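## Task

Pull the wooden tile out of the little wooden box's drawer, set it directly on the empty table top with nothing under it, then close the drawer. The box must stay roughly in its current spot and keep its current facing, and the other item must remain inside the drawer. Nothing may count on the robot holding it in place at the end.

## Robot and tools

Robot: two arms, left_arm and right_arm, each ending in a two-finger gripper. Every pose is given in one common scene frame. Its origin sits on the table surface midway between the arms; +x runs forward over the table, +z is up, and left_arm is the arm on the +y side. The names left and right refer to the arms only, not to which side of a picture something appears on.

Gripper geometry: the fingers extend along the gripper's own +z axis and close along its y axis. The reported end_effector_position is the point between the finger pads, roughly 1 cm short of the fingertips.

The row format (used by every motion). One row is a single flat list of 16 numbers covering both arms, even when only one arm should move: left_arm x, y, z, qw, qx, qy, qz, opening, then right_arm x, y, z, qw, qx, qy, qz, opening. x, y, z are an absolute target position for that gripper in metres, scene frame; qw..qz are an absolute target orientation as a quaternion, w first, in the scene frame. Opening is an absolute setting from -1 (closed) to +1 (fully open, 0.094 m). Targets are absolute poses, not offsets. A target more than 0.6 m from an arm's last reported position along any axis of its gripper gets the call refused, and nothing is sent.

Tools:
- execute_actions: argument actions is a list holding at most one item. An empty list just reports the state. An item with rows (1 to 15 rows, each 16 numbers) and optional steps (1 to 15, default 15) applies one row per 1/30 s step, repeating the final row if steps outnumber rows. An item with only steps (up to 300) is a pause counted from the previous result. Optional pictures true/false controls camera images (on by default).
- move: target is one 16-number row; speed in m/s from 0.002 to 0.5 (default 0.25), with turning capped at twice that number in rad/s. Both grippers travel in straight lines toward their poses and finish together, over 0.5 to 10 s; longer paths are cut off at 10 s. Openings are applied at the start. The path does not avoid obstacles or the other arm, and the gripper may lag, wander, or overshoot speed, especially with the arm nearly straight.
- wait: seconds, 0 to 10; the robot gets no new command.
- zoom_image: camera (cam_high, cam_low, cam_left_wrist, cam_right_wrist) and region [x0, y0, x1, y1] in pixels of that 504x504 image, origin at top-left, at most 504 by 504.
- finished_scene: scene, the integer number of the scene being ended; irreversible, and it reports success.

Control behaviour: each step, the commanded pose is clamped to within 70 mm and 16 degrees of the measured pose, then reached through damped inverse kinematics that favours position over orientation. A distant target may take several actions; after the last step the arm continues at most to its last clamped pose, so read the result and send the remainder. Joint friction can leave the gripper up to about 31 mm off, and very small commands may not move it. To hold a gripper's orientation steady, repeat the same quaternion you chose rather than copying a drifted reported one. For an arm meant to stay still, keep resending its whole last-reported pose and its desired opening.

Gripping: grip_measured is the finger opening on the same -1..1 scale. To hold something, command about 0.03 below grip_measured for a firm hold, less for a lighter one. Finger force tops out near 50-62 N per pad; thin parts under about 2 mm get less.

Reading results: the state line lists each gripper's position and quaternion (left_arm | right_arm); printed positions can be a little wrong, more at long reach. A move adds a move: line with an ending such as done, off_target, moving, held or fault, plus the limits that acted (paced = pose was clipped; held = a check blocked steps, after which the arm may jump faster). If only one arm is named, the other finished normally. Each gripper's distance from its target is also given. pose unreachable and HELD mark steps the clearance check changed or blocked. Hand target shows where the controller is driving each gripper. Joint positions end with the measured opening in metres; joint torques carry offsets and noise. MOTOR HOT appears from 75 °C; at 90 °C the arm pauses 10 s, and at 100 °C it goes limp and falls, reported as OVER-TEMPERATURE FAULT. Avoid long loaded holds.

Joint ranges (rad), base to wrist: waist -2.618 to 3.054, shoulder 0 to 3.142, elbow 0 to 3.142, wrist pitch -1.571 to 1.571, wrist yaw -1.571 to 1.571, wrist roll -2.094 to 2.094.

Cautions: never let the arms collide or press on each other. Nothing may leave the table. Contacts are harder at higher speed and when the target lies further beyond the contact, so approach slowly with near targets. Occasional tugs on held parts or pushes on loose items may occur. Avoid drops, slips and slams; make sure the box has not shifted or turned and the drawer is fully shut on its own before ending the scene.

Each tool is called after "Call:" as name(argument=value, ...), one argument or row to a line, values as JSON.

## Session

Call:
execute_actions(
  actions=[],
)

Scene clock: 0.00 s of 6000.00 s.
left_arm: end_effector_position=(+0.5236, +0.5141, +0.3222) grip_measured=+1.000 end_effector_quat_wxyz=(-0.161, +0.506, +0.681, +0.504) | right_arm: end_effector_position=(+0.3087, -0.1003, +0.3419) grip_measured=+1.000 end_effector_quat_wxyz=(+0.644, -0.372, +0.667, -0.045)
Joint positions: left_arm=[ 0.117  2.244  2.57  -1.215 -0.968  1.727  0.094] | right_arm=[ 0.863  1.124  1.013 -0.075  0.45  -0.498  0.094]
Joint velocities: left_arm=[ 0.002 -0.017  0.002 -0.037  0.037  0.007  0.   ] | right_arm=[-0.012 -0.007  0.007 -0.037 -0.007 -0.007  0.   ]
Joint torques (N m, as the arm reports them, + toward a larger angle): no reading
Motor temperatures (°C, as the motors report them): left_arm=[22 22 22 20 21 21] | right_arm=[20 20 22 22 23 19]
Hand target (left_arm): +0.524, +0.514, +0.322; -0.161, +0.506, +0.681, +0.504
Hand target (right_arm): +0.309, -0.100, +0.342; +0.644, -0.372, +0.667, -0.045

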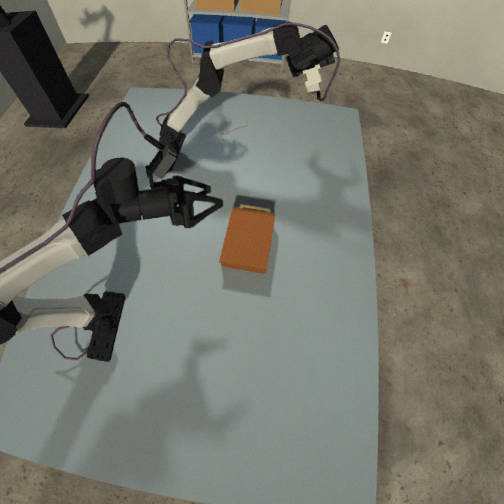

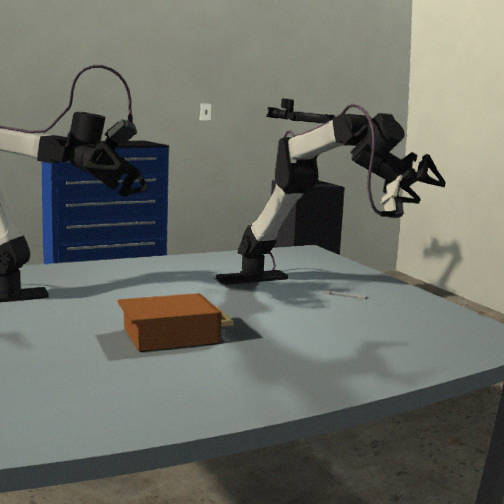

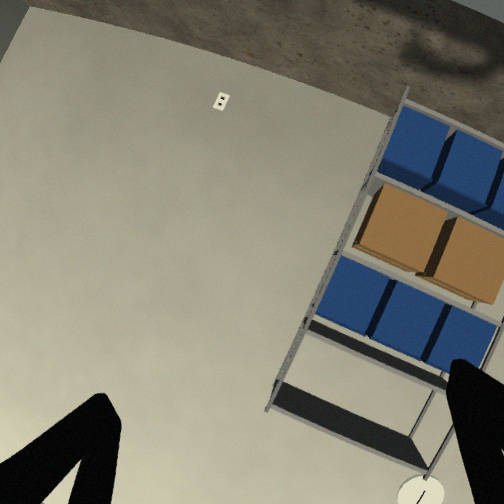

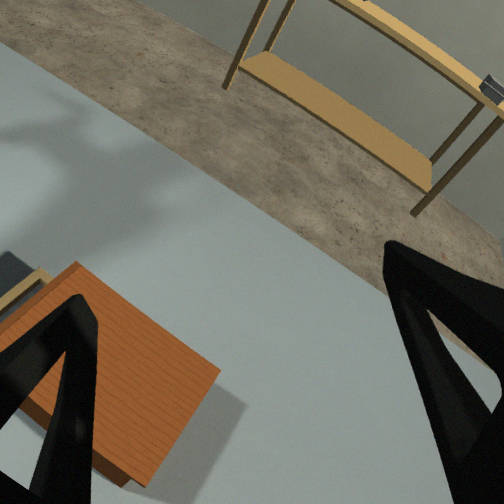

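Call:
move(
  target=[0.33,0.2,0.3,0,0,1,0,1, 0.33,-0.08,0.3,0,0,1,0,1],
)

Scene clock: 11.50 s of 6000.00 s.
left_arm: end_effector_position=(+0.3273, +0.1982, +0.3042) grip_measured=+1.000 end_effector_quat_wxyz=(+0.188, +0.012, +0.980, -0.071) | right_arm: end_effector_position=(+0.3245, -0.0807, +0.2944) grip_measured=+1.000 end_effector_quat_wxyz=(+0.162, -0.014, +0.977, +0.137)
Joint positions: left_arm=[-0.402  1.603  2.014 -1.579 -0.025 -0.41   0.094] | right_arm=[ 0.68   1.937  2.375 -1.58  -0.002  0.684  0.094]
Joint velocities: left_arm=[ 0.017 -0.007 -0.012  0.007  0.022  0.007  0.   ] | right_arm=[-0.007  0.007 -0.007 -0.037  0.022  0.022  0.   ]
Joint torques (N m, as the arm reports them, + toward a larger angle): left_arm=[ 1.03 -8.    4.65  1.17 -0.07 -0.12] | right_arm=[-0.98 -9.03  7.79  0.97  0.07  0.1 ]
Motor temperatures (°C, as the motors report them): left_arm=[22 26 23 21 21 21] | right_arm=[20 21 24 25 23 19]
Hand target (left_arm): +0.323, +0.203, +0.300; +0.178, +0.002, +0.981, -0.072
Hand target (right_arm): +0.328, -0.081, +0.299; +0.166, -0.008, +0.975, +0.145
Off the commanded pose (left_arm): 0.005 m, 23 deg; orientation clipped at the last step of the last action.
Off the commanded pose (right_arm): 0.008 m, 25 deg; orientation clipped at the last step of the last action.
joint sent to its limit (left arm) — the command would take joint 4 (wrist pitch) past its lower limit, so that joint was sent only as far as its limit.
joint sent to its limit (right arm) — the command would take joint 4 (wrist pitch) past its lower limit, so that joint was sent only as far as its limit.
After step 90, 3.93 s passed at rest.
move: off_target (left_arm, right_arm); limits=paced

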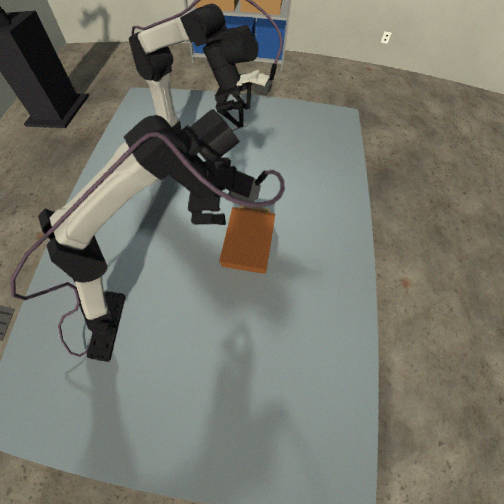

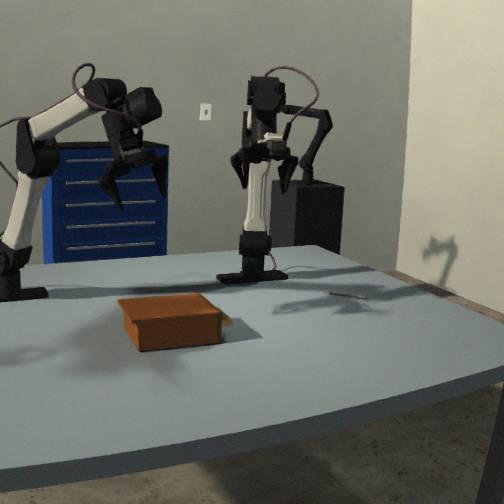

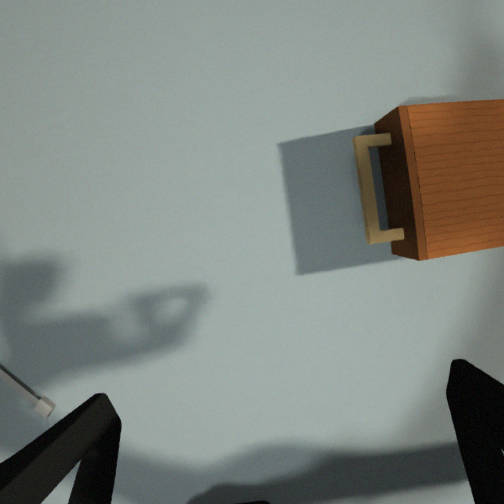

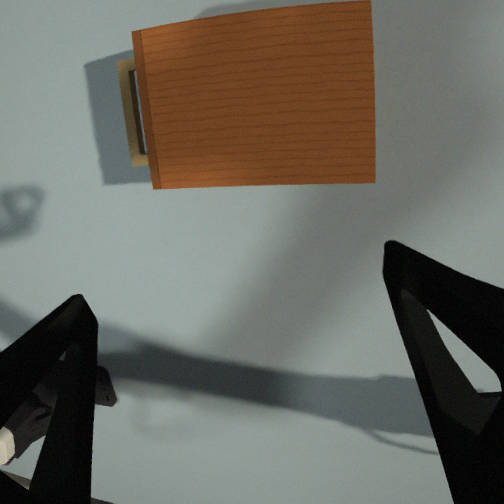

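Call:
move(
  target=[0.42,0.12,0.17,0,0,1,0,1, 0.42,-0.08,0.17,0,0,1,0,1],
)

Scene clock: 20.20 s of 6000.00 s.
left_arm: end_effector_position=(+0.4188, +0.1268, +0.1655) grip_measured=+1.000 end_effector_quat_wxyz=(+0.045, -0.003, +0.999, -0.017) | right_arm: end_effector_position=(+0.4165, -0.0776, +0.1586) grip_measured=+1.000 end_effector_quat_wxyz=(+0.075, +0.002, +0.996, +0.058)
Joint positions: left_arm=[-0.456  2.215  2.321 -1.581 -0.014 -0.499  0.094] | right_arm=[ 0.558  2.396  2.595 -1.582 -0.012  0.595  0.094]
Joint velocities: left_arm=[-0.012  0.017 -0.007  0.037 -0.007 -0.022  0.   ] | right_arm=[-0.012  0.017  0.002  0.037  0.007  0.022  0.   ]
Joint torques (N m, as the arm reports them, + toward a larger angle): left_arm=[ -0.74 -13.78   9.29   0.55  -0.04  -0.18] | right_arm=[ -0.65 -14.84   8.32   0.58   0.14  -0.04]
Motor temperatures (°C, as the motors report them): left_arm=[22 27 23 22 21 21] | right_arm=[20 23 26 25 23 19]
Hand target (left_arm): +0.419, +0.120, +0.172; +0.053, -0.002, +0.998, -0.025
Hand target (right_arm): +0.421, -0.079, +0.171; +0.091, +0.001, +0.994, +0.065
Off the commanded pose (left_arm): 0.008 m, 6 deg.
Off the commanded pose (right_arm): 0.012 m, 11 deg.
joint sent to its limit (left arm) — the command would take joint 4 (wrist pitch) past its lower limit, so that joint was sent only as far as its limit.
joint sent to its limit (right arm) — the command would take joint 4 (wrist pitch) past its lower limit, so that joint was sent only as far as its limit.
After step 90, 4.27 s passed at rest.
move: off_target (left_arm, right_arm)

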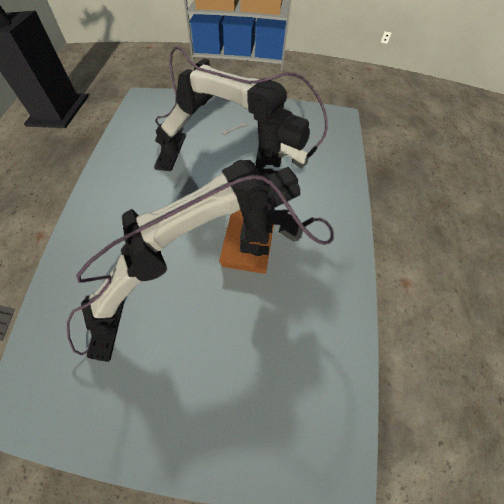

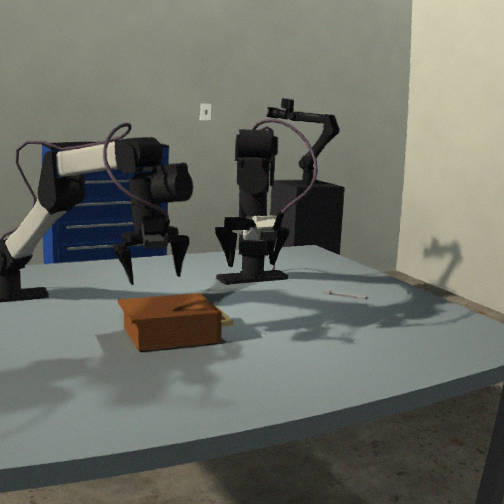

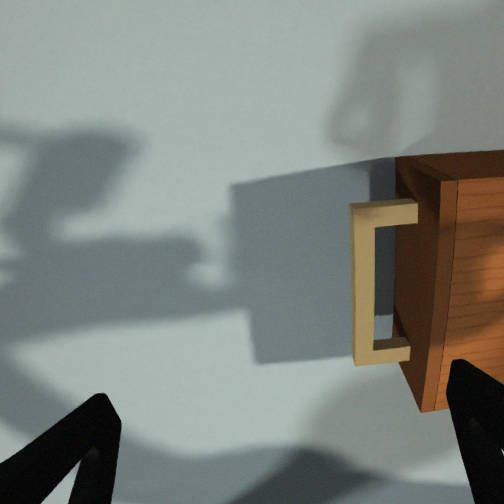

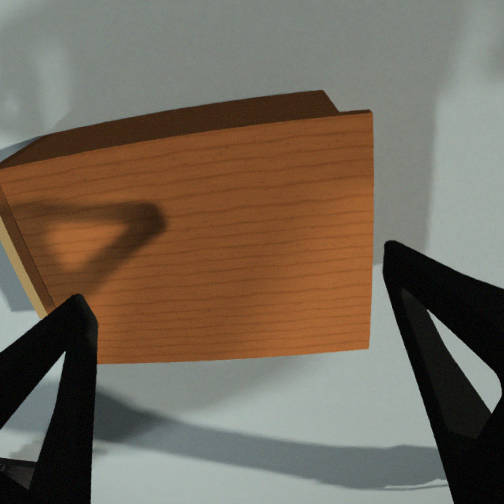

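Call:
move(
  target=[0.42,0.085,0.1,0,0,1,0,0.2, 0.42,-0.07,0.1,0,0,1,0,-1],
  speed=0.1,
)

Scene clock: 39.83 s of 6000.00 s.
left_arm: end_effector_position=(+0.4174, +0.0933, +0.1005) grip_measured=+0.202 end_effector_quat_wxyz=(-0.006, -0.001, +1.000, +0.008) | right_arm: end_effector_position=(+0.4179, -0.0747, +0.0930) grip_measured=-0.980 end_effector_quat_wxyz=(+0.019, +0.001, +1.000, +0.018)
Joint positions: left_arm=[-0.52   2.388  2.356 -1.557 -0.008 -0.56   0.056] | right_arm=[ 0.562  2.539  2.603 -1.583 -0.01   0.597  0.001]
Joint velocities: left_arm=[-0.007  0.007 -0.012 -0.066  0.007 -0.081 -0.001] | right_arm=[ 0.002 -0.017 -0.002  0.022 -0.037  0.007  0.001]
Joint torques (N m, as the arm reports them, + toward a larger angle): left_arm=[ -0.6  -14.1    9.35   0.39  -0.06  -0.15] | right_arm=[  0.38 -15.14   8.23   0.33   0.19   0.05]
Motor temperatures (°C, as the motors report them): left_arm=[22 33 26 21 21 21] | right_arm=[20 33 28 24 23 19]
Hand target (left_arm): +0.420, +0.086, +0.101; +0.000, -0.001, +1.000, +0.002
Hand target (right_arm): +0.420, -0.070, +0.100; +0.031, +0.000, +0.999, +0.023
Off the commanded pose (left_arm): 0.009 m, 1 deg.
Off the commanded pose (right_arm): 0.009 m, 3 deg.
joint sent to its limit (right arm) — the command would take joint 4 (wrist pitch) past its lower limit, so that joint was sent only as far as its limit.
After step 90, 15.20 s passed at rest.
move: off_target (right_arm)

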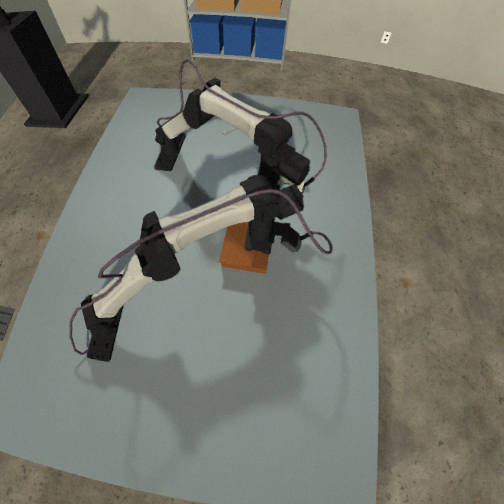

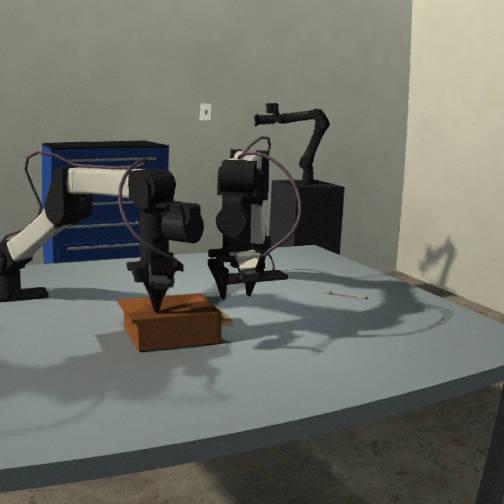

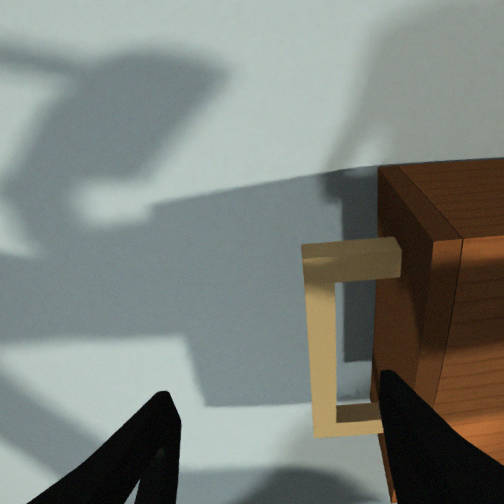

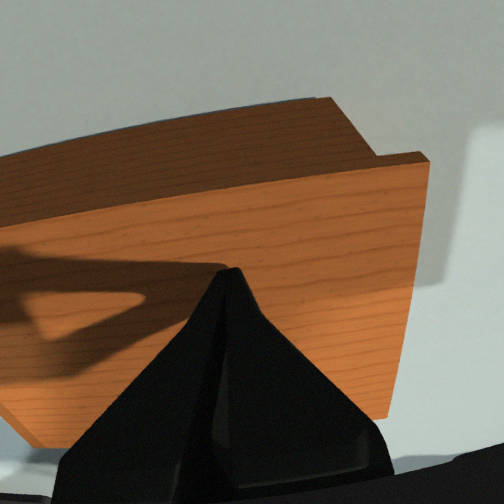

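Call:
move(
  target=[0.41,0.073,0.068,0,0,1,0,0.2, 0.41,-0.07,0.07,0,0,1,0,-1],
  speed=0.05,
)

Scene clock: 49.80 s of 6000.00 s.
left_arm: end_effector_position=(+0.4163, +0.0916, +0.0862) grip_measured=+0.202 end_effector_quat_wxyz=(-0.009, -0.003, +1.000, +0.010) | right_arm: end_effector_position=(+0.4177, -0.0746, +0.0915) grip_measured=-0.980 end_effector_quat_wxyz=(+0.017, +0.002, +1.000, +0.018)
Joint positions: left_arm=[-0.524  2.385  2.292 -1.505 -0.007 -0.568  0.056] | right_arm=[ 0.562  2.542  2.603 -1.583 -0.01   0.599  0.001]
Joint velocities: left_arm=[ 0.002  0.007 -0.017 -0.037 -0.051  0.007 -0.   ] | right_arm=[-0.007  0.002  0.002  0.066  0.007 -0.007  0.   ]
Joint torques (N m, as the arm reports them, + toward a larger angle): left_arm=[  0.15 -15.32   7.51   0.29  -0.11  -0.05] | right_arm=[ -0.28 -15.34   6.25   0.33   0.09   0.03]
Motor temperatures (°C, as the motors report them): left_arm=[22 35 27 21 21 21] | right_arm=[20 36 29 24 23 19]
Hand target (left_arm): +0.417, +0.092, +0.087; -0.008, -0.003, +1.000, +0.010
Hand target (right_arm): +0.418, -0.075, +0.092; +0.018, +0.002, +1.000, +0.018
Off the commanded pose (left_arm): 0.027 m, 2 deg.
Off the commanded pose (right_arm): 0.023 m, 3 deg.
After step 90, 5.97 s passed at rest.
move: held (left_arm, right_arm); limits=held; held on 17 of 30 steps (left_arm, right_arm), including the last (left_arm, right_arm)
pose unreachable (left arm): on one or more control steps of this call this arm could not follow its commanded pose, so it was not sent that pose on those steps. On the call's last step it was still not sent that pose. It may still have moved: this result reports where it is.
cause: the commanded pose would bring a part of the arm too close to another arm (this arm's wrist (the part past joint 4) and the other arm's wrist (the part past joint 4)).
pose unreachable (right arm): on one or more control steps of this call this arm could not follow its commanded pose, so it was not sent that pose on those steps. On the call's last step it was still not sent that pose. It may still have moved: this result reports where it is.
cause: the commanded pose would bring a part of the arm too close to another arm (this arm's wrist (the part past joint 4) and the other arm's wrist (the part past joint 4)).

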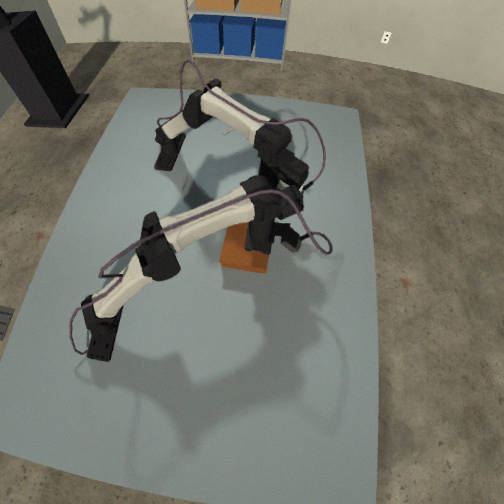

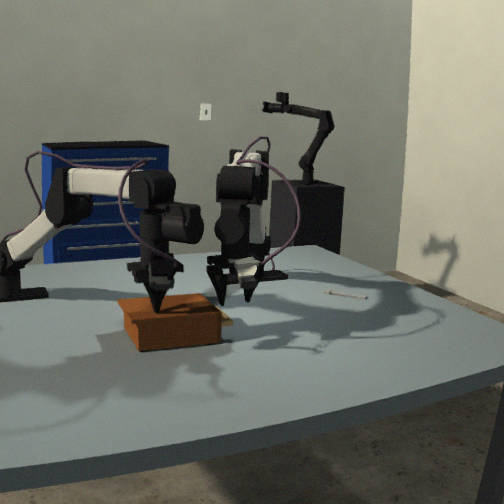

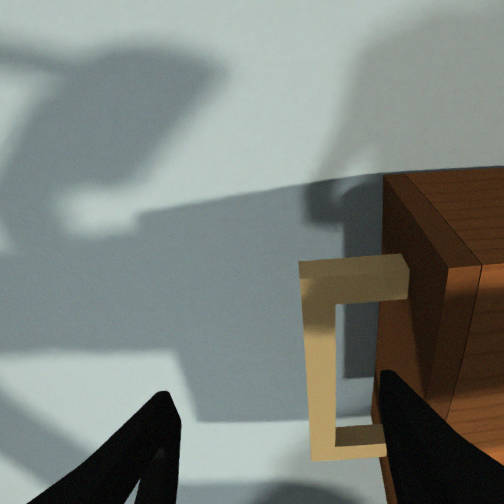

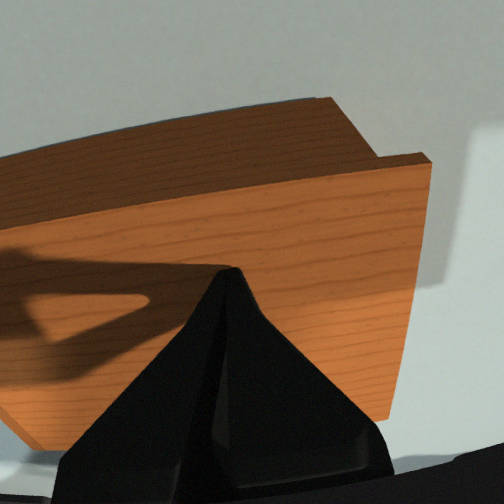

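Tilt the right arm back.

Call:
move(
  target=[0.416,0.092,0.087,0,0,1,0,0.2, 0.40,-0.095,0.095,0.25,0,0.94,0.22,-1],
  speed=0.1,
)

Call:
move(
  target=[0.415,0.075,0.06,0,0,1,0,0.2, 0.40,-0.095,0.065,0.25,0,0.94,0.22,-1],
  speed=0.04,
)

Scene clock: 65.00 s of 6000.00 s.
left_arm: end_effector_position=(+0.4177, +0.0902, +0.0891) grip_measured=+0.202 end_effector_quat_wxyz=(+0.003, -0.003, +1.000, +0.001) | right_arm: end_effector_position=(+0.4022, -0.0898, +0.0925) grip_measured=-0.980 end_effector_quat_wxyz=(+0.248, -0.002, +0.945, +0.214)
Joint positions: left_arm=[-0.524  2.352  2.247 -1.463 -0.005 -0.568  0.056] | right_arm=[ 0.521  1.804  1.222 -0.328 -0.099  0.585  0.001]
Joint velocities: left_arm=[ 0.017 -0.022 -0.007 -0.037  0.022 -0.022 -0.001] | right_arm=[-0.002  0.002 -0.007 -0.022  0.007  0.037 -0.001]
Joint torques (N m, as the arm reports them, + toward a larger angle): left_arm=[  0.35 -15.92   4.99   0.5   -0.06   0.04] | right_arm=[ -0.82 -11.65   5.31   1.44   0.    -0.12]
Motor temperatures (°C, as the motors report them): left_arm=[22 39 27 21 21 21] | right_arm=[20 40 28 24 23 19]
Hand target (left_arm): +0.416, +0.092, +0.087; -0.001, +0.000, +1.000, -0.000
Hand target (right_arm): +0.402, -0.094, +0.095; +0.253, -0.001, +0.943, +0.217
Off the commanded pose (left_arm): 0.003 m, 0 deg.
Off the commanded pose (right_arm): 0.006 m, 1 deg.
After step 90, 8.70 s passed at rest.
move: done

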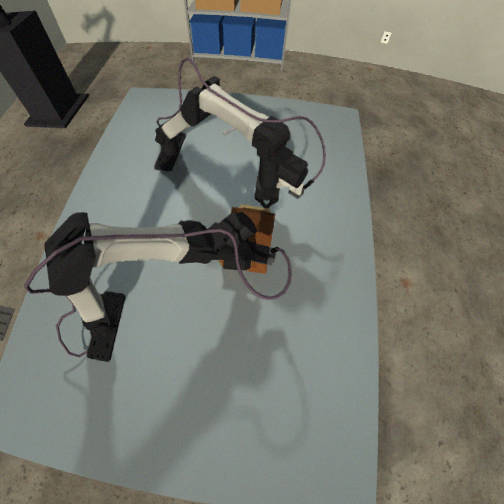

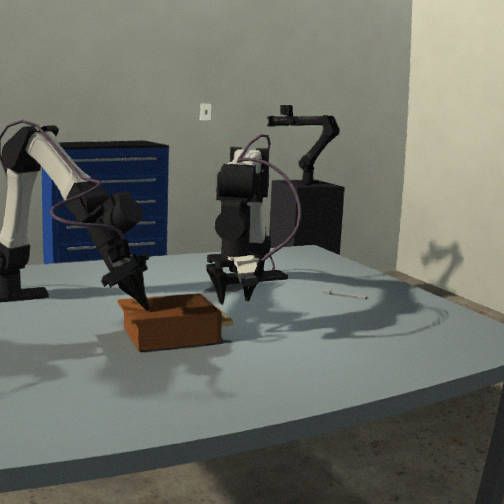

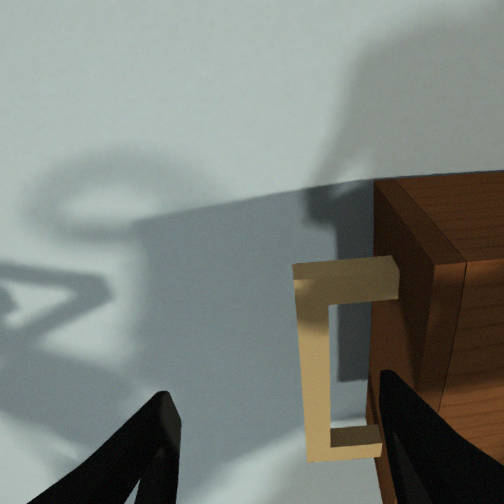

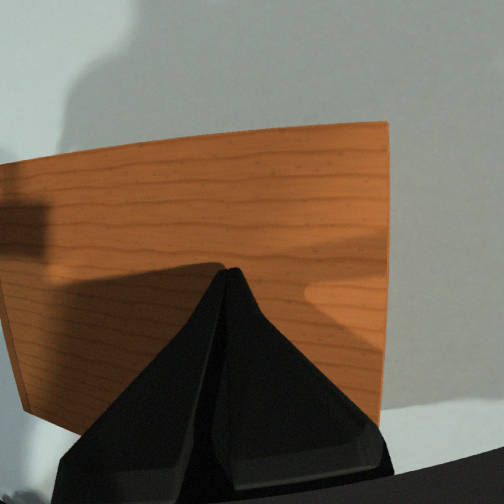

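Scene clock: 66.10 s of 6000.00 s.
left_arm: end_effector_position=(+0.4192, +0.0814, +0.0770) grip_measured=+0.202 end_effector_quat_wxyz=(+0.011, -0.002, +1.000, -0.003) | right_arm: end_effector_position=(+0.4103, -0.0834, +0.0915) grip_measured=-0.980 end_effector_quat_wxyz=(+0.279, -0.005, +0.929, +0.241)
Joint positions: left_arm=[-0.539  2.352  2.199 -1.395 -0.007 -0.581  0.056] | right_arm=[ 0.518  1.804  1.158 -0.176 -0.114  0.585  0.001]
Joint velocities: left_arm=[ 0.002 -0.012 -0.007  0.007 -0.037  0.051  0.001] | right_arm=[ 0.002 -0.007 -0.012  0.022 -0.037  0.007  0.001]
Joint torques (N m, as the arm reports them, + toward a larger angle): left_arm=[ -0.98 -13.22   5.14   0.68  -0.06  -0.17] | right_arm=[-1.11 -8.61  4.19  1.17  0.1  -0.04]
Motor temperatures (°C, as the motors report them): left_arm=[22 39 27 21 21 21] | right_arm=[20 40 28 24 23 19]
Hand target (left_arm): +0.414, +0.076, +0.060; -0.000, -0.000, +1.000, +0.001
Hand target (right_arm): +0.400, -0.095, +0.066; +0.251, -0.000, +0.943, +0.221
Off the commanded pose (left_arm): 0.019 m, 1 deg.
Off the commanded pose (right_arm): 0.031 m, 4 deg.
move: off_target (left_arm, right_arm)

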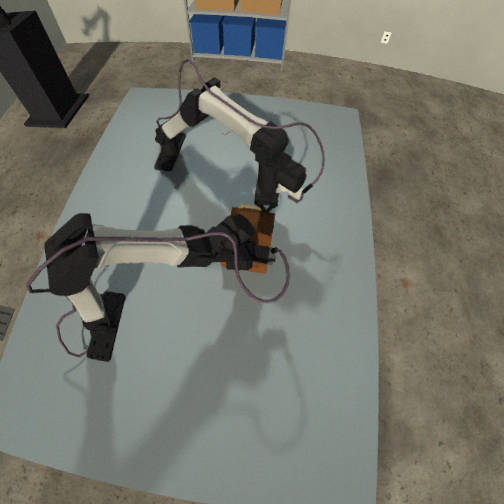

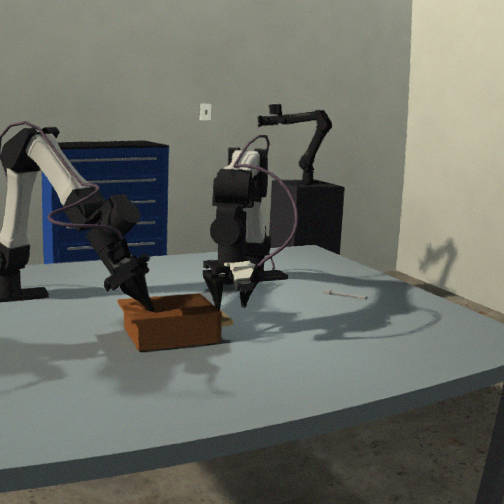

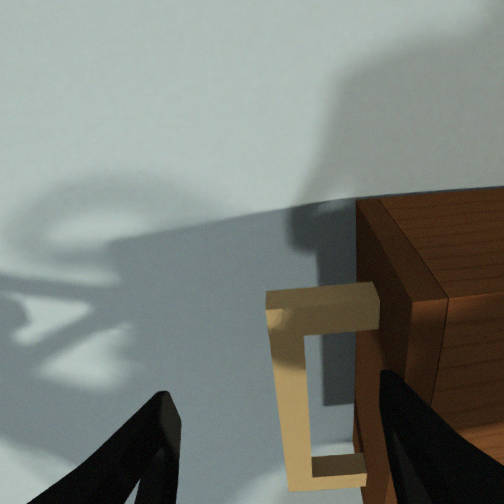

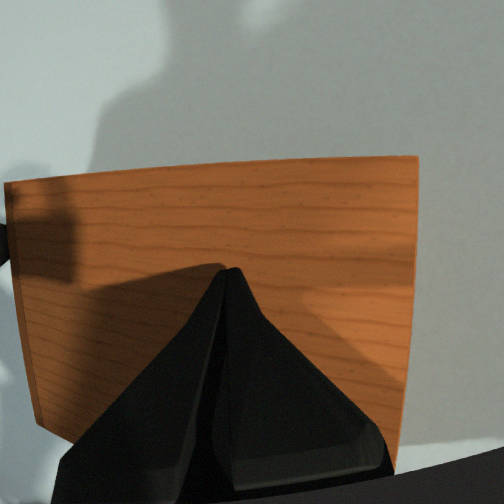

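Call:
move(
  target=[0.40,0.078,0.035,0,0,1,0,-0.2, 0.40,-0.095,0.06,0.25,0,0.94,0.22,-1],
  speed=0.04,
)

Scene clock: 72.83 s of 6000.00 s.
left_arm: end_effector_position=(+0.4035, +0.0841, +0.0377) grip_measured=-0.198 end_effector_quat_wxyz=(-0.003, -0.001, +1.000, +0.005) | right_arm: end_effector_position=(+0.4114, -0.0826, +0.0913) grip_measured=-0.980 end_effector_quat_wxyz=(+0.285, -0.006, +0.927, +0.245)
Joint positions: left_arm=[-0.553  2.318  1.985 -1.247 -0.006 -0.593  0.038] | right_arm=[ 0.518  1.804  1.147 -0.151 -0.115  0.585  0.001]
Joint velocities: left_arm=[ 0.002 -0.017 -0.002 -0.066 -0.051 -0.081  0.001] | right_arm=[ 0.007 -0.007  0.002 -0.022 -0.037 -0.007 -0.001]
Joint torques (N m, as the arm reports them, + toward a larger angle): left_arm=[ -0.9  -15.65   5.24   0.6   -0.06  -0.17] | right_arm=[-1.04 -7.98  4.21  1.2   0.04 -0.11]
Motor temperatures (°C, as the motors report them): left_arm=[22 40 27 21 21 21] | right_arm=[20 38 28 25 23 19]
Hand target (left_arm): +0.400, +0.079, +0.035; -0.001, -0.000, +1.000, +0.001
Hand target (right_arm): +0.400, -0.095, +0.061; +0.250, +0.000, +0.943, +0.221
Off the commanded pose (left_arm): 0.008 m, 1 deg.
Off the commanded pose (right_arm): 0.036 m, 5 deg.
After step 90, 2.30 s passed at rest.
move: off_target (right_arm)

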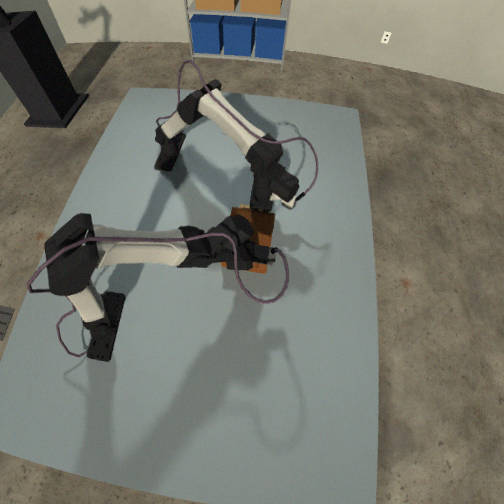

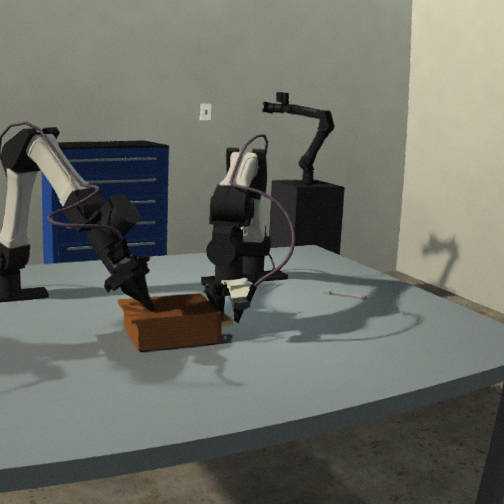

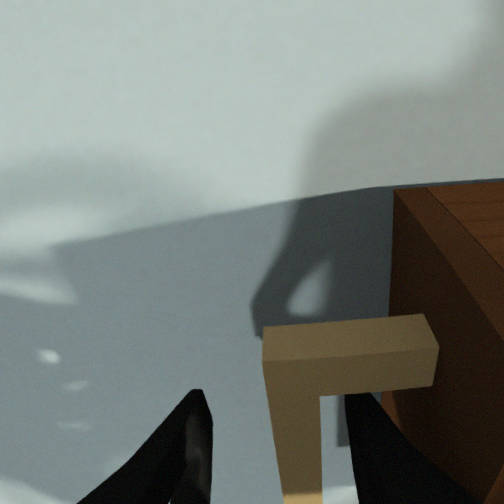

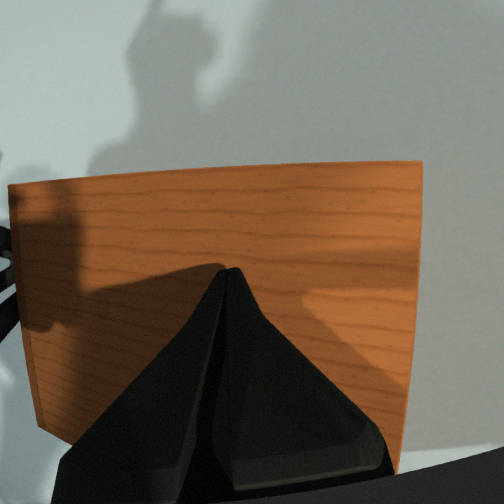

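Hooked, near the end; pull while shifting toward the centre.

Call:
move(
  target=[0.38,0.2,0.035,0,0,1,0,-0.2, 0.40,-0.095,0.06,0.25,0,0.94,0.22,-1],
  speed=0.04,
)

Scene clock: 88.33 s of 6000.00 s.
left_arm: end_effector_position=(+0.3836, +0.1827, +0.0380) grip_measured=-0.198 end_effector_quat_wxyz=(+0.003, +0.003, +1.000, -0.023) | right_arm: end_effector_position=(+0.4039, -0.0866, +0.0759) grip_measured=-0.980 end_effector_quat_wxyz=(+0.264, -0.005, +0.936, +0.234)
Joint positions: left_arm=[-0.347  2.02   1.508 -1.036  0.04  -0.379  0.038] | right_arm=[ 0.518  1.818  1.133 -0.174 -0.118  0.585  0.001]
Joint velocities: left_arm=[ 0.002  0.012 -0.007  0.007 -0.037 -0.007  0.   ] | right_arm=[-0.002 -0.007 -0.002 -0.007  0.022  0.022 -0.   ]
Joint torques (N m, as the arm reports them, + toward a larger angle): left_arm=[  1.6  -12.96   4.77   0.37  -0.34   0.07] | right_arm=[-0.96 -8.79  5.17  1.34  0.03 -0.03]
Motor temperatures (°C, as the motors report them): left_arm=[22 42 26 21 21 21] | right_arm=[20 35 27 26 23 19]
Hand target (left_arm): +0.380, +0.198, +0.035; -0.000, +0.000, +1.000, -0.003
Hand target (right_arm): +0.400, -0.095, +0.060; +0.250, -0.000, +0.942, +0.221
Off the commanded pose (left_arm): 0.018 m, 3 deg.
Off the commanded pose (right_arm): 0.018 m, 2 deg.
After step 90, 9.23 s passed at rest.
move: off_target (left_arm, right_arm)

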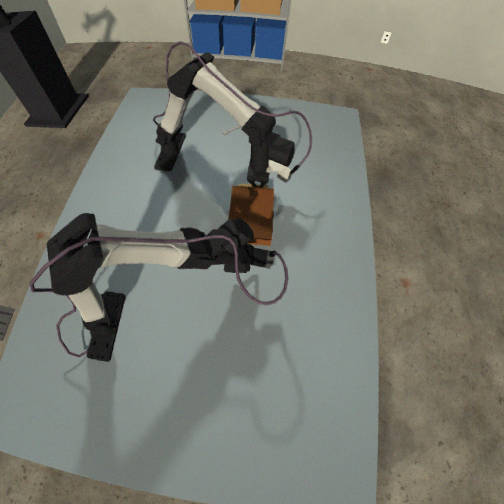

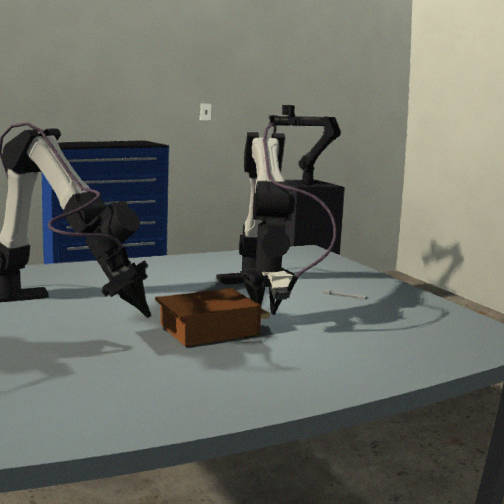

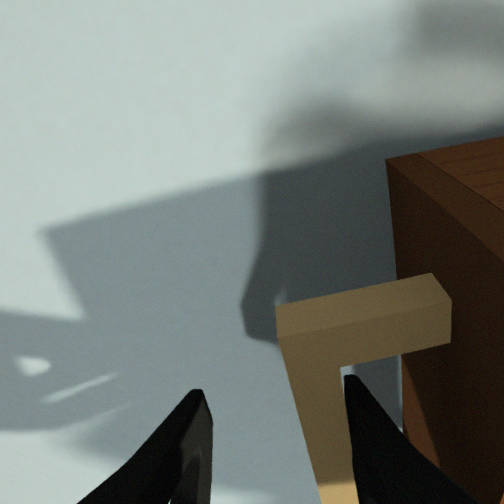

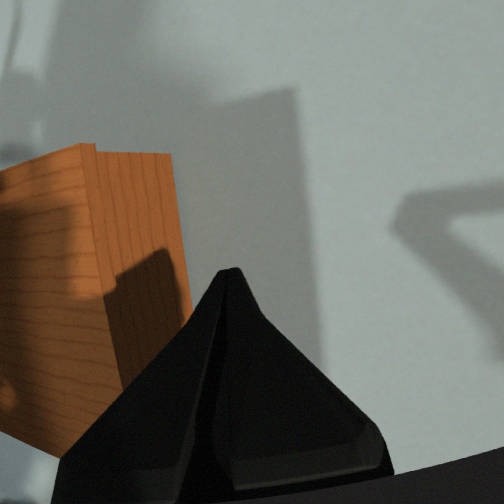

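Call:
move(
  target=[0.384,0.183,0.038,0,0,1,0,-0.2, 0.35,-0.2,0.08,0.183,0.183,0.683,0.683,-0.3],
  speed=0.15,
)

Call:
move(
  target=[0.40,0.065,0.035,0,0,1,0,-0.2, 0.35,-0.2,0.08,0.183,0.183,0.683,0.683,-0.3],
  speed=0.04,
)

Scene clock: 110.43 s of 6000.00 s.
left_arm: end_effector_position=(+0.3832, +0.1828, +0.0379) grip_measured=-0.198 end_effector_quat_wxyz=(+0.006, -0.001, +1.000, -0.015) | right_arm: end_effector_position=(+0.3587, -0.1995, +0.0795) grip_measured=-0.302 end_effector_quat_wxyz=(+0.185, +0.179, +0.704, +0.662)
Joint positions: left_arm=[-0.355  2.02   1.508 -1.037  0.023 -0.395  0.038] | right_arm=[-0.022  2.066  0.423  1.535 -1.037  1.453  0.033]
Joint velocities: left_arm=[-0.017  0.007 -0.002 -0.037 -0.037 -0.007  0.   ] | right_arm=[-0.012  0.012 -0.002  0.081  0.022 -0.022 -0.001]
Joint torques (N m, as the arm reports them, + toward a larger angle): left_arm=[ -0.54 -10.32  10.09   0.11  -0.28  -0.14] | right_arm=[-1.05 -7.31  1.01  1.78 -0.14  0.03]
Motor temperatures (°C, as the motors report them): left_arm=[22 41 26 21 21 21] | right_arm=[20 34 27 28 23 19]
Hand target (left_arm): +0.384, +0.183, +0.038; +0.001, -0.000, +1.000, -0.000
Hand target (right_arm): +0.353, -0.201, +0.077; +0.180, +0.183, +0.704, +0.663
Off the commanded pose (left_arm): 0.001 m, 2 deg.
Off the commanded pose (right_arm): 0.009 m, 3 deg.
joint sent to its limit (right arm) — the command would take joint 4 (wrist pitch) past its upper limit, so that joint was sent only as far as its limit.
After step 90, 14.87 s passed at rest.
move: off_target (right_arm)

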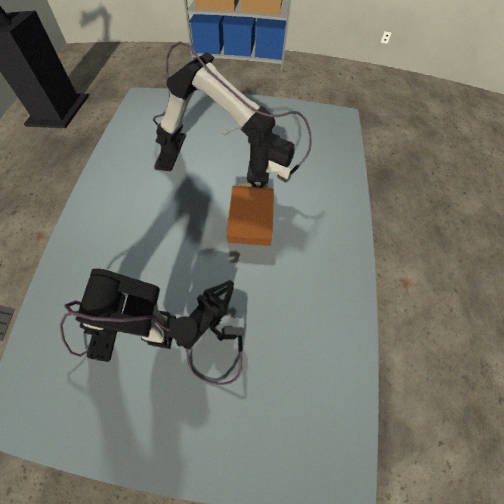

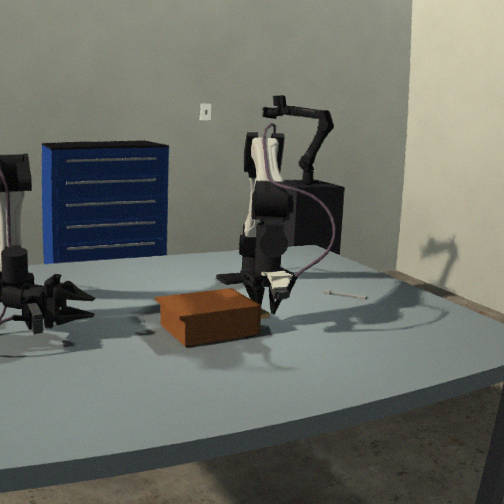

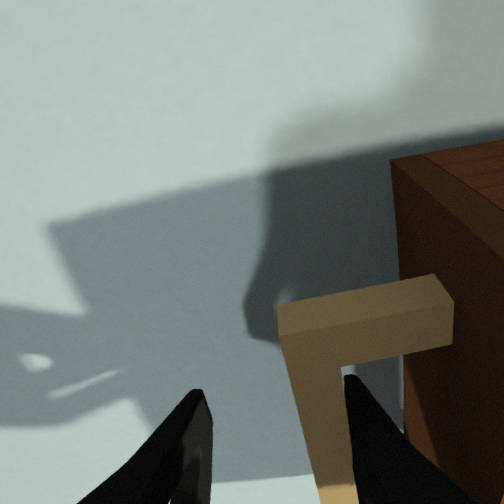

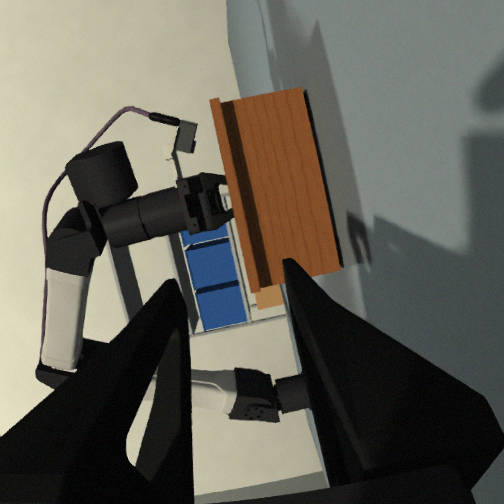

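Scene clock: 113.70 s of 6000.00 s.
left_arm: end_effector_position=(+0.3993, +0.0857, +0.0413) grip_measured=-0.198 end_effector_quat_wxyz=(-0.003, -0.003, +1.000, +0.020) | right_arm: end_effector_position=(+0.3579, -0.1990, +0.0800) grip_measured=-0.302 end_effector_quat_wxyz=(+0.177, +0.183, +0.702, +0.665)
Joint positions: left_arm=[-0.564  2.317  1.996 -1.278 -0.029 -0.609  0.038] | right_arm=[-0.022  2.066  0.423  1.537 -1.042  1.473  0.033]
Joint velocities: left_arm=[-0.002  0.002 -0.007 -0.022 -0.022 -0.051 -0.001] | right_arm=[-0.007  0.017 -0.027  0.007 -0.022 -0.022  0.   ]
Joint torques (N m, as the arm reports them, + toward a larger angle): left_arm=[ -1.71 -12.55   9.48   0.57   0.07  -0.22] | right_arm=[-0.83 -8.59  0.43  1.77 -0.1   0.01]
Motor temperatures (°C, as the motors report them): left_arm=[22 41 27 21 21 21] | right_arm=[20 33 27 29 23 19]
Hand target (left_arm): +0.400, +0.067, +0.036; -0.000, +0.000, +1.000, +0.003
Hand target (right_arm): +0.350, -0.200, +0.080; +0.174, +0.184, +0.702, +0.666
Off the commanded pose (left_arm): 0.022 m, 2 deg.
Off the commanded pose (right_arm): 0.008 m, 3 deg.
joint sent to its limit (right arm) — the command would take joint 4 (wrist pitch) past its upper limit, so that joint was sent only as far as its limit.
move: off_target (left_arm, right_arm)

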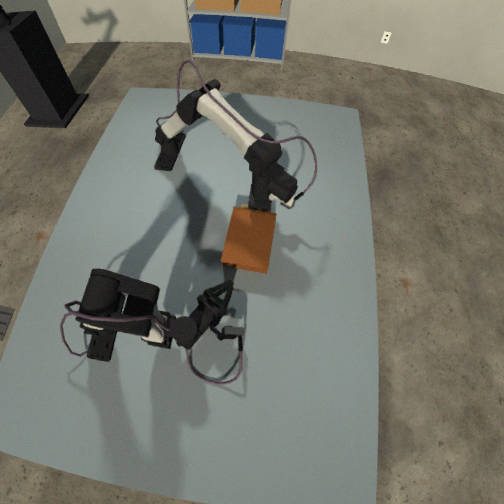

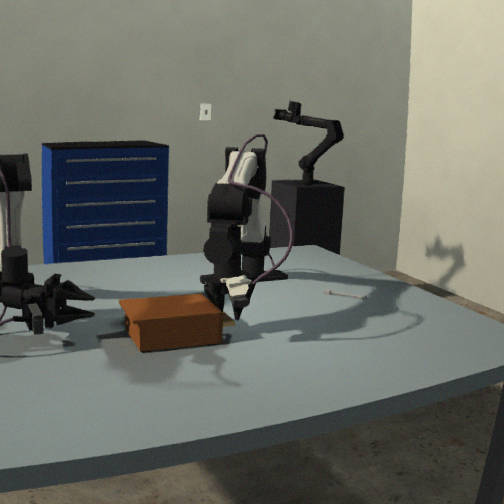

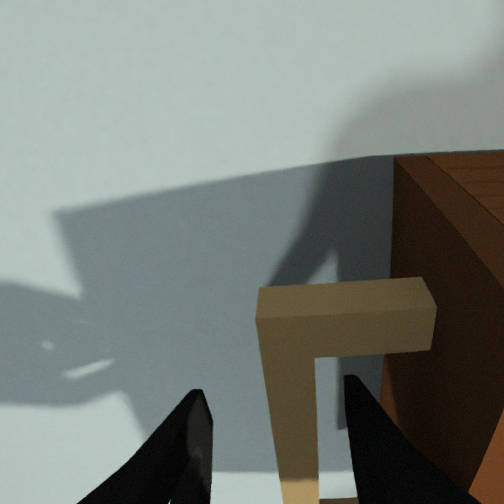

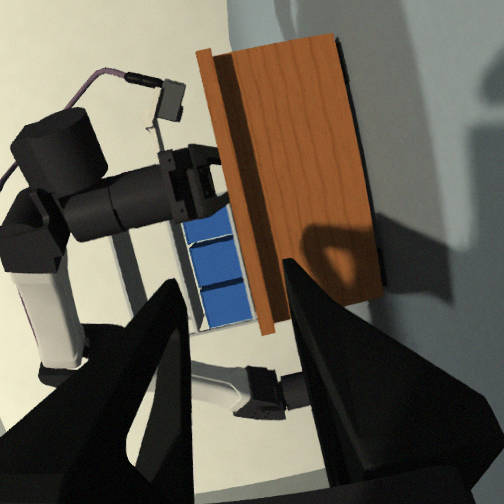

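Back in place. Now grab the lip.

Call:
move(
  target=[0.399,0.08,0.04,0,0,1,0,-0.2, 0.40,-0.125,0.074,0.183,0.183,0.683,0.683,-0.3],
  speed=0.05,
)

Scene clock: 121.10 s of 6000.00 s.
left_arm: end_effector_position=(+0.4003, +0.0846, +0.0440) grip_measured=-0.198 end_effector_quat_wxyz=(+0.000, -0.002, +1.000, +0.016) | right_arm: end_effector_position=(+0.3930, -0.1275, +0.0693) grip_measured=-0.302 end_effector_quat_wxyz=(+0.171, +0.191, +0.694, +0.672)
Joint positions: left_arm=[-0.564  2.311  1.996 -1.274 -0.027 -0.606  0.038] | right_arm=[ 0.214  2.206  0.613  1.54  -0.806  1.551  0.033]
Joint velocities: left_arm=[-0.032  0.022  0.017 -0.007  0.007 -0.022  0.   ] | right_arm=[ 0.002  0.002 -0.012  0.051  0.022  0.007  0.   ]
Joint torques (N m, as the arm reports them, + toward a larger angle): left_arm=[  0.12 -15.61   4.69   0.69   0.11   0.  ] | right_arm=[ 0.19 -8.76  5.2   1.85  0.04 -0.03]
Motor temperatures (°C, as the motors report them): left_arm=[22 41 27 21 21 21] | right_arm=[20 33 26 30 23 19]
Hand target (left_arm): +0.399, +0.080, +0.040; -0.001, +0.000, +1.000, +0.001
Hand target (right_arm): +0.399, -0.124, +0.075; +0.181, +0.184, +0.688, +0.679
Off the commanded pose (left_arm): 0.006 m, 2 deg.
Off the commanded pose (right_arm): 0.009 m, 2 deg.
joint sent to its limit (right arm) — the command would take joint 4 (wrist pitch) past its upper limit, so that joint was sent only as far as its limit.
After step 90, 2.40 s passed at rest.
move: done

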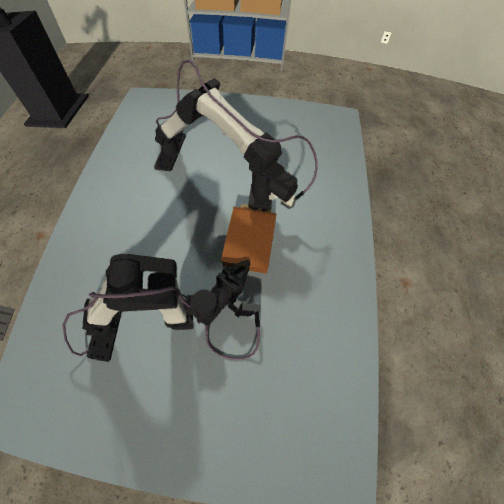

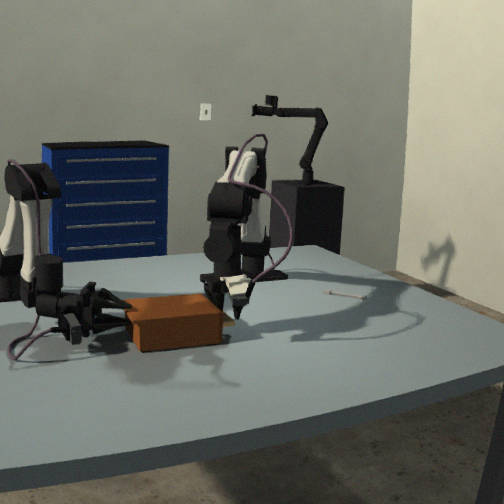

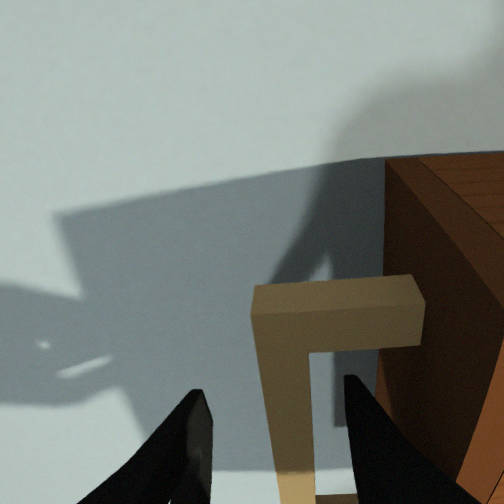

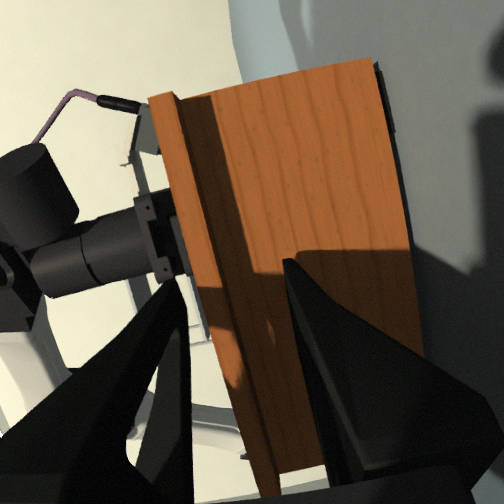

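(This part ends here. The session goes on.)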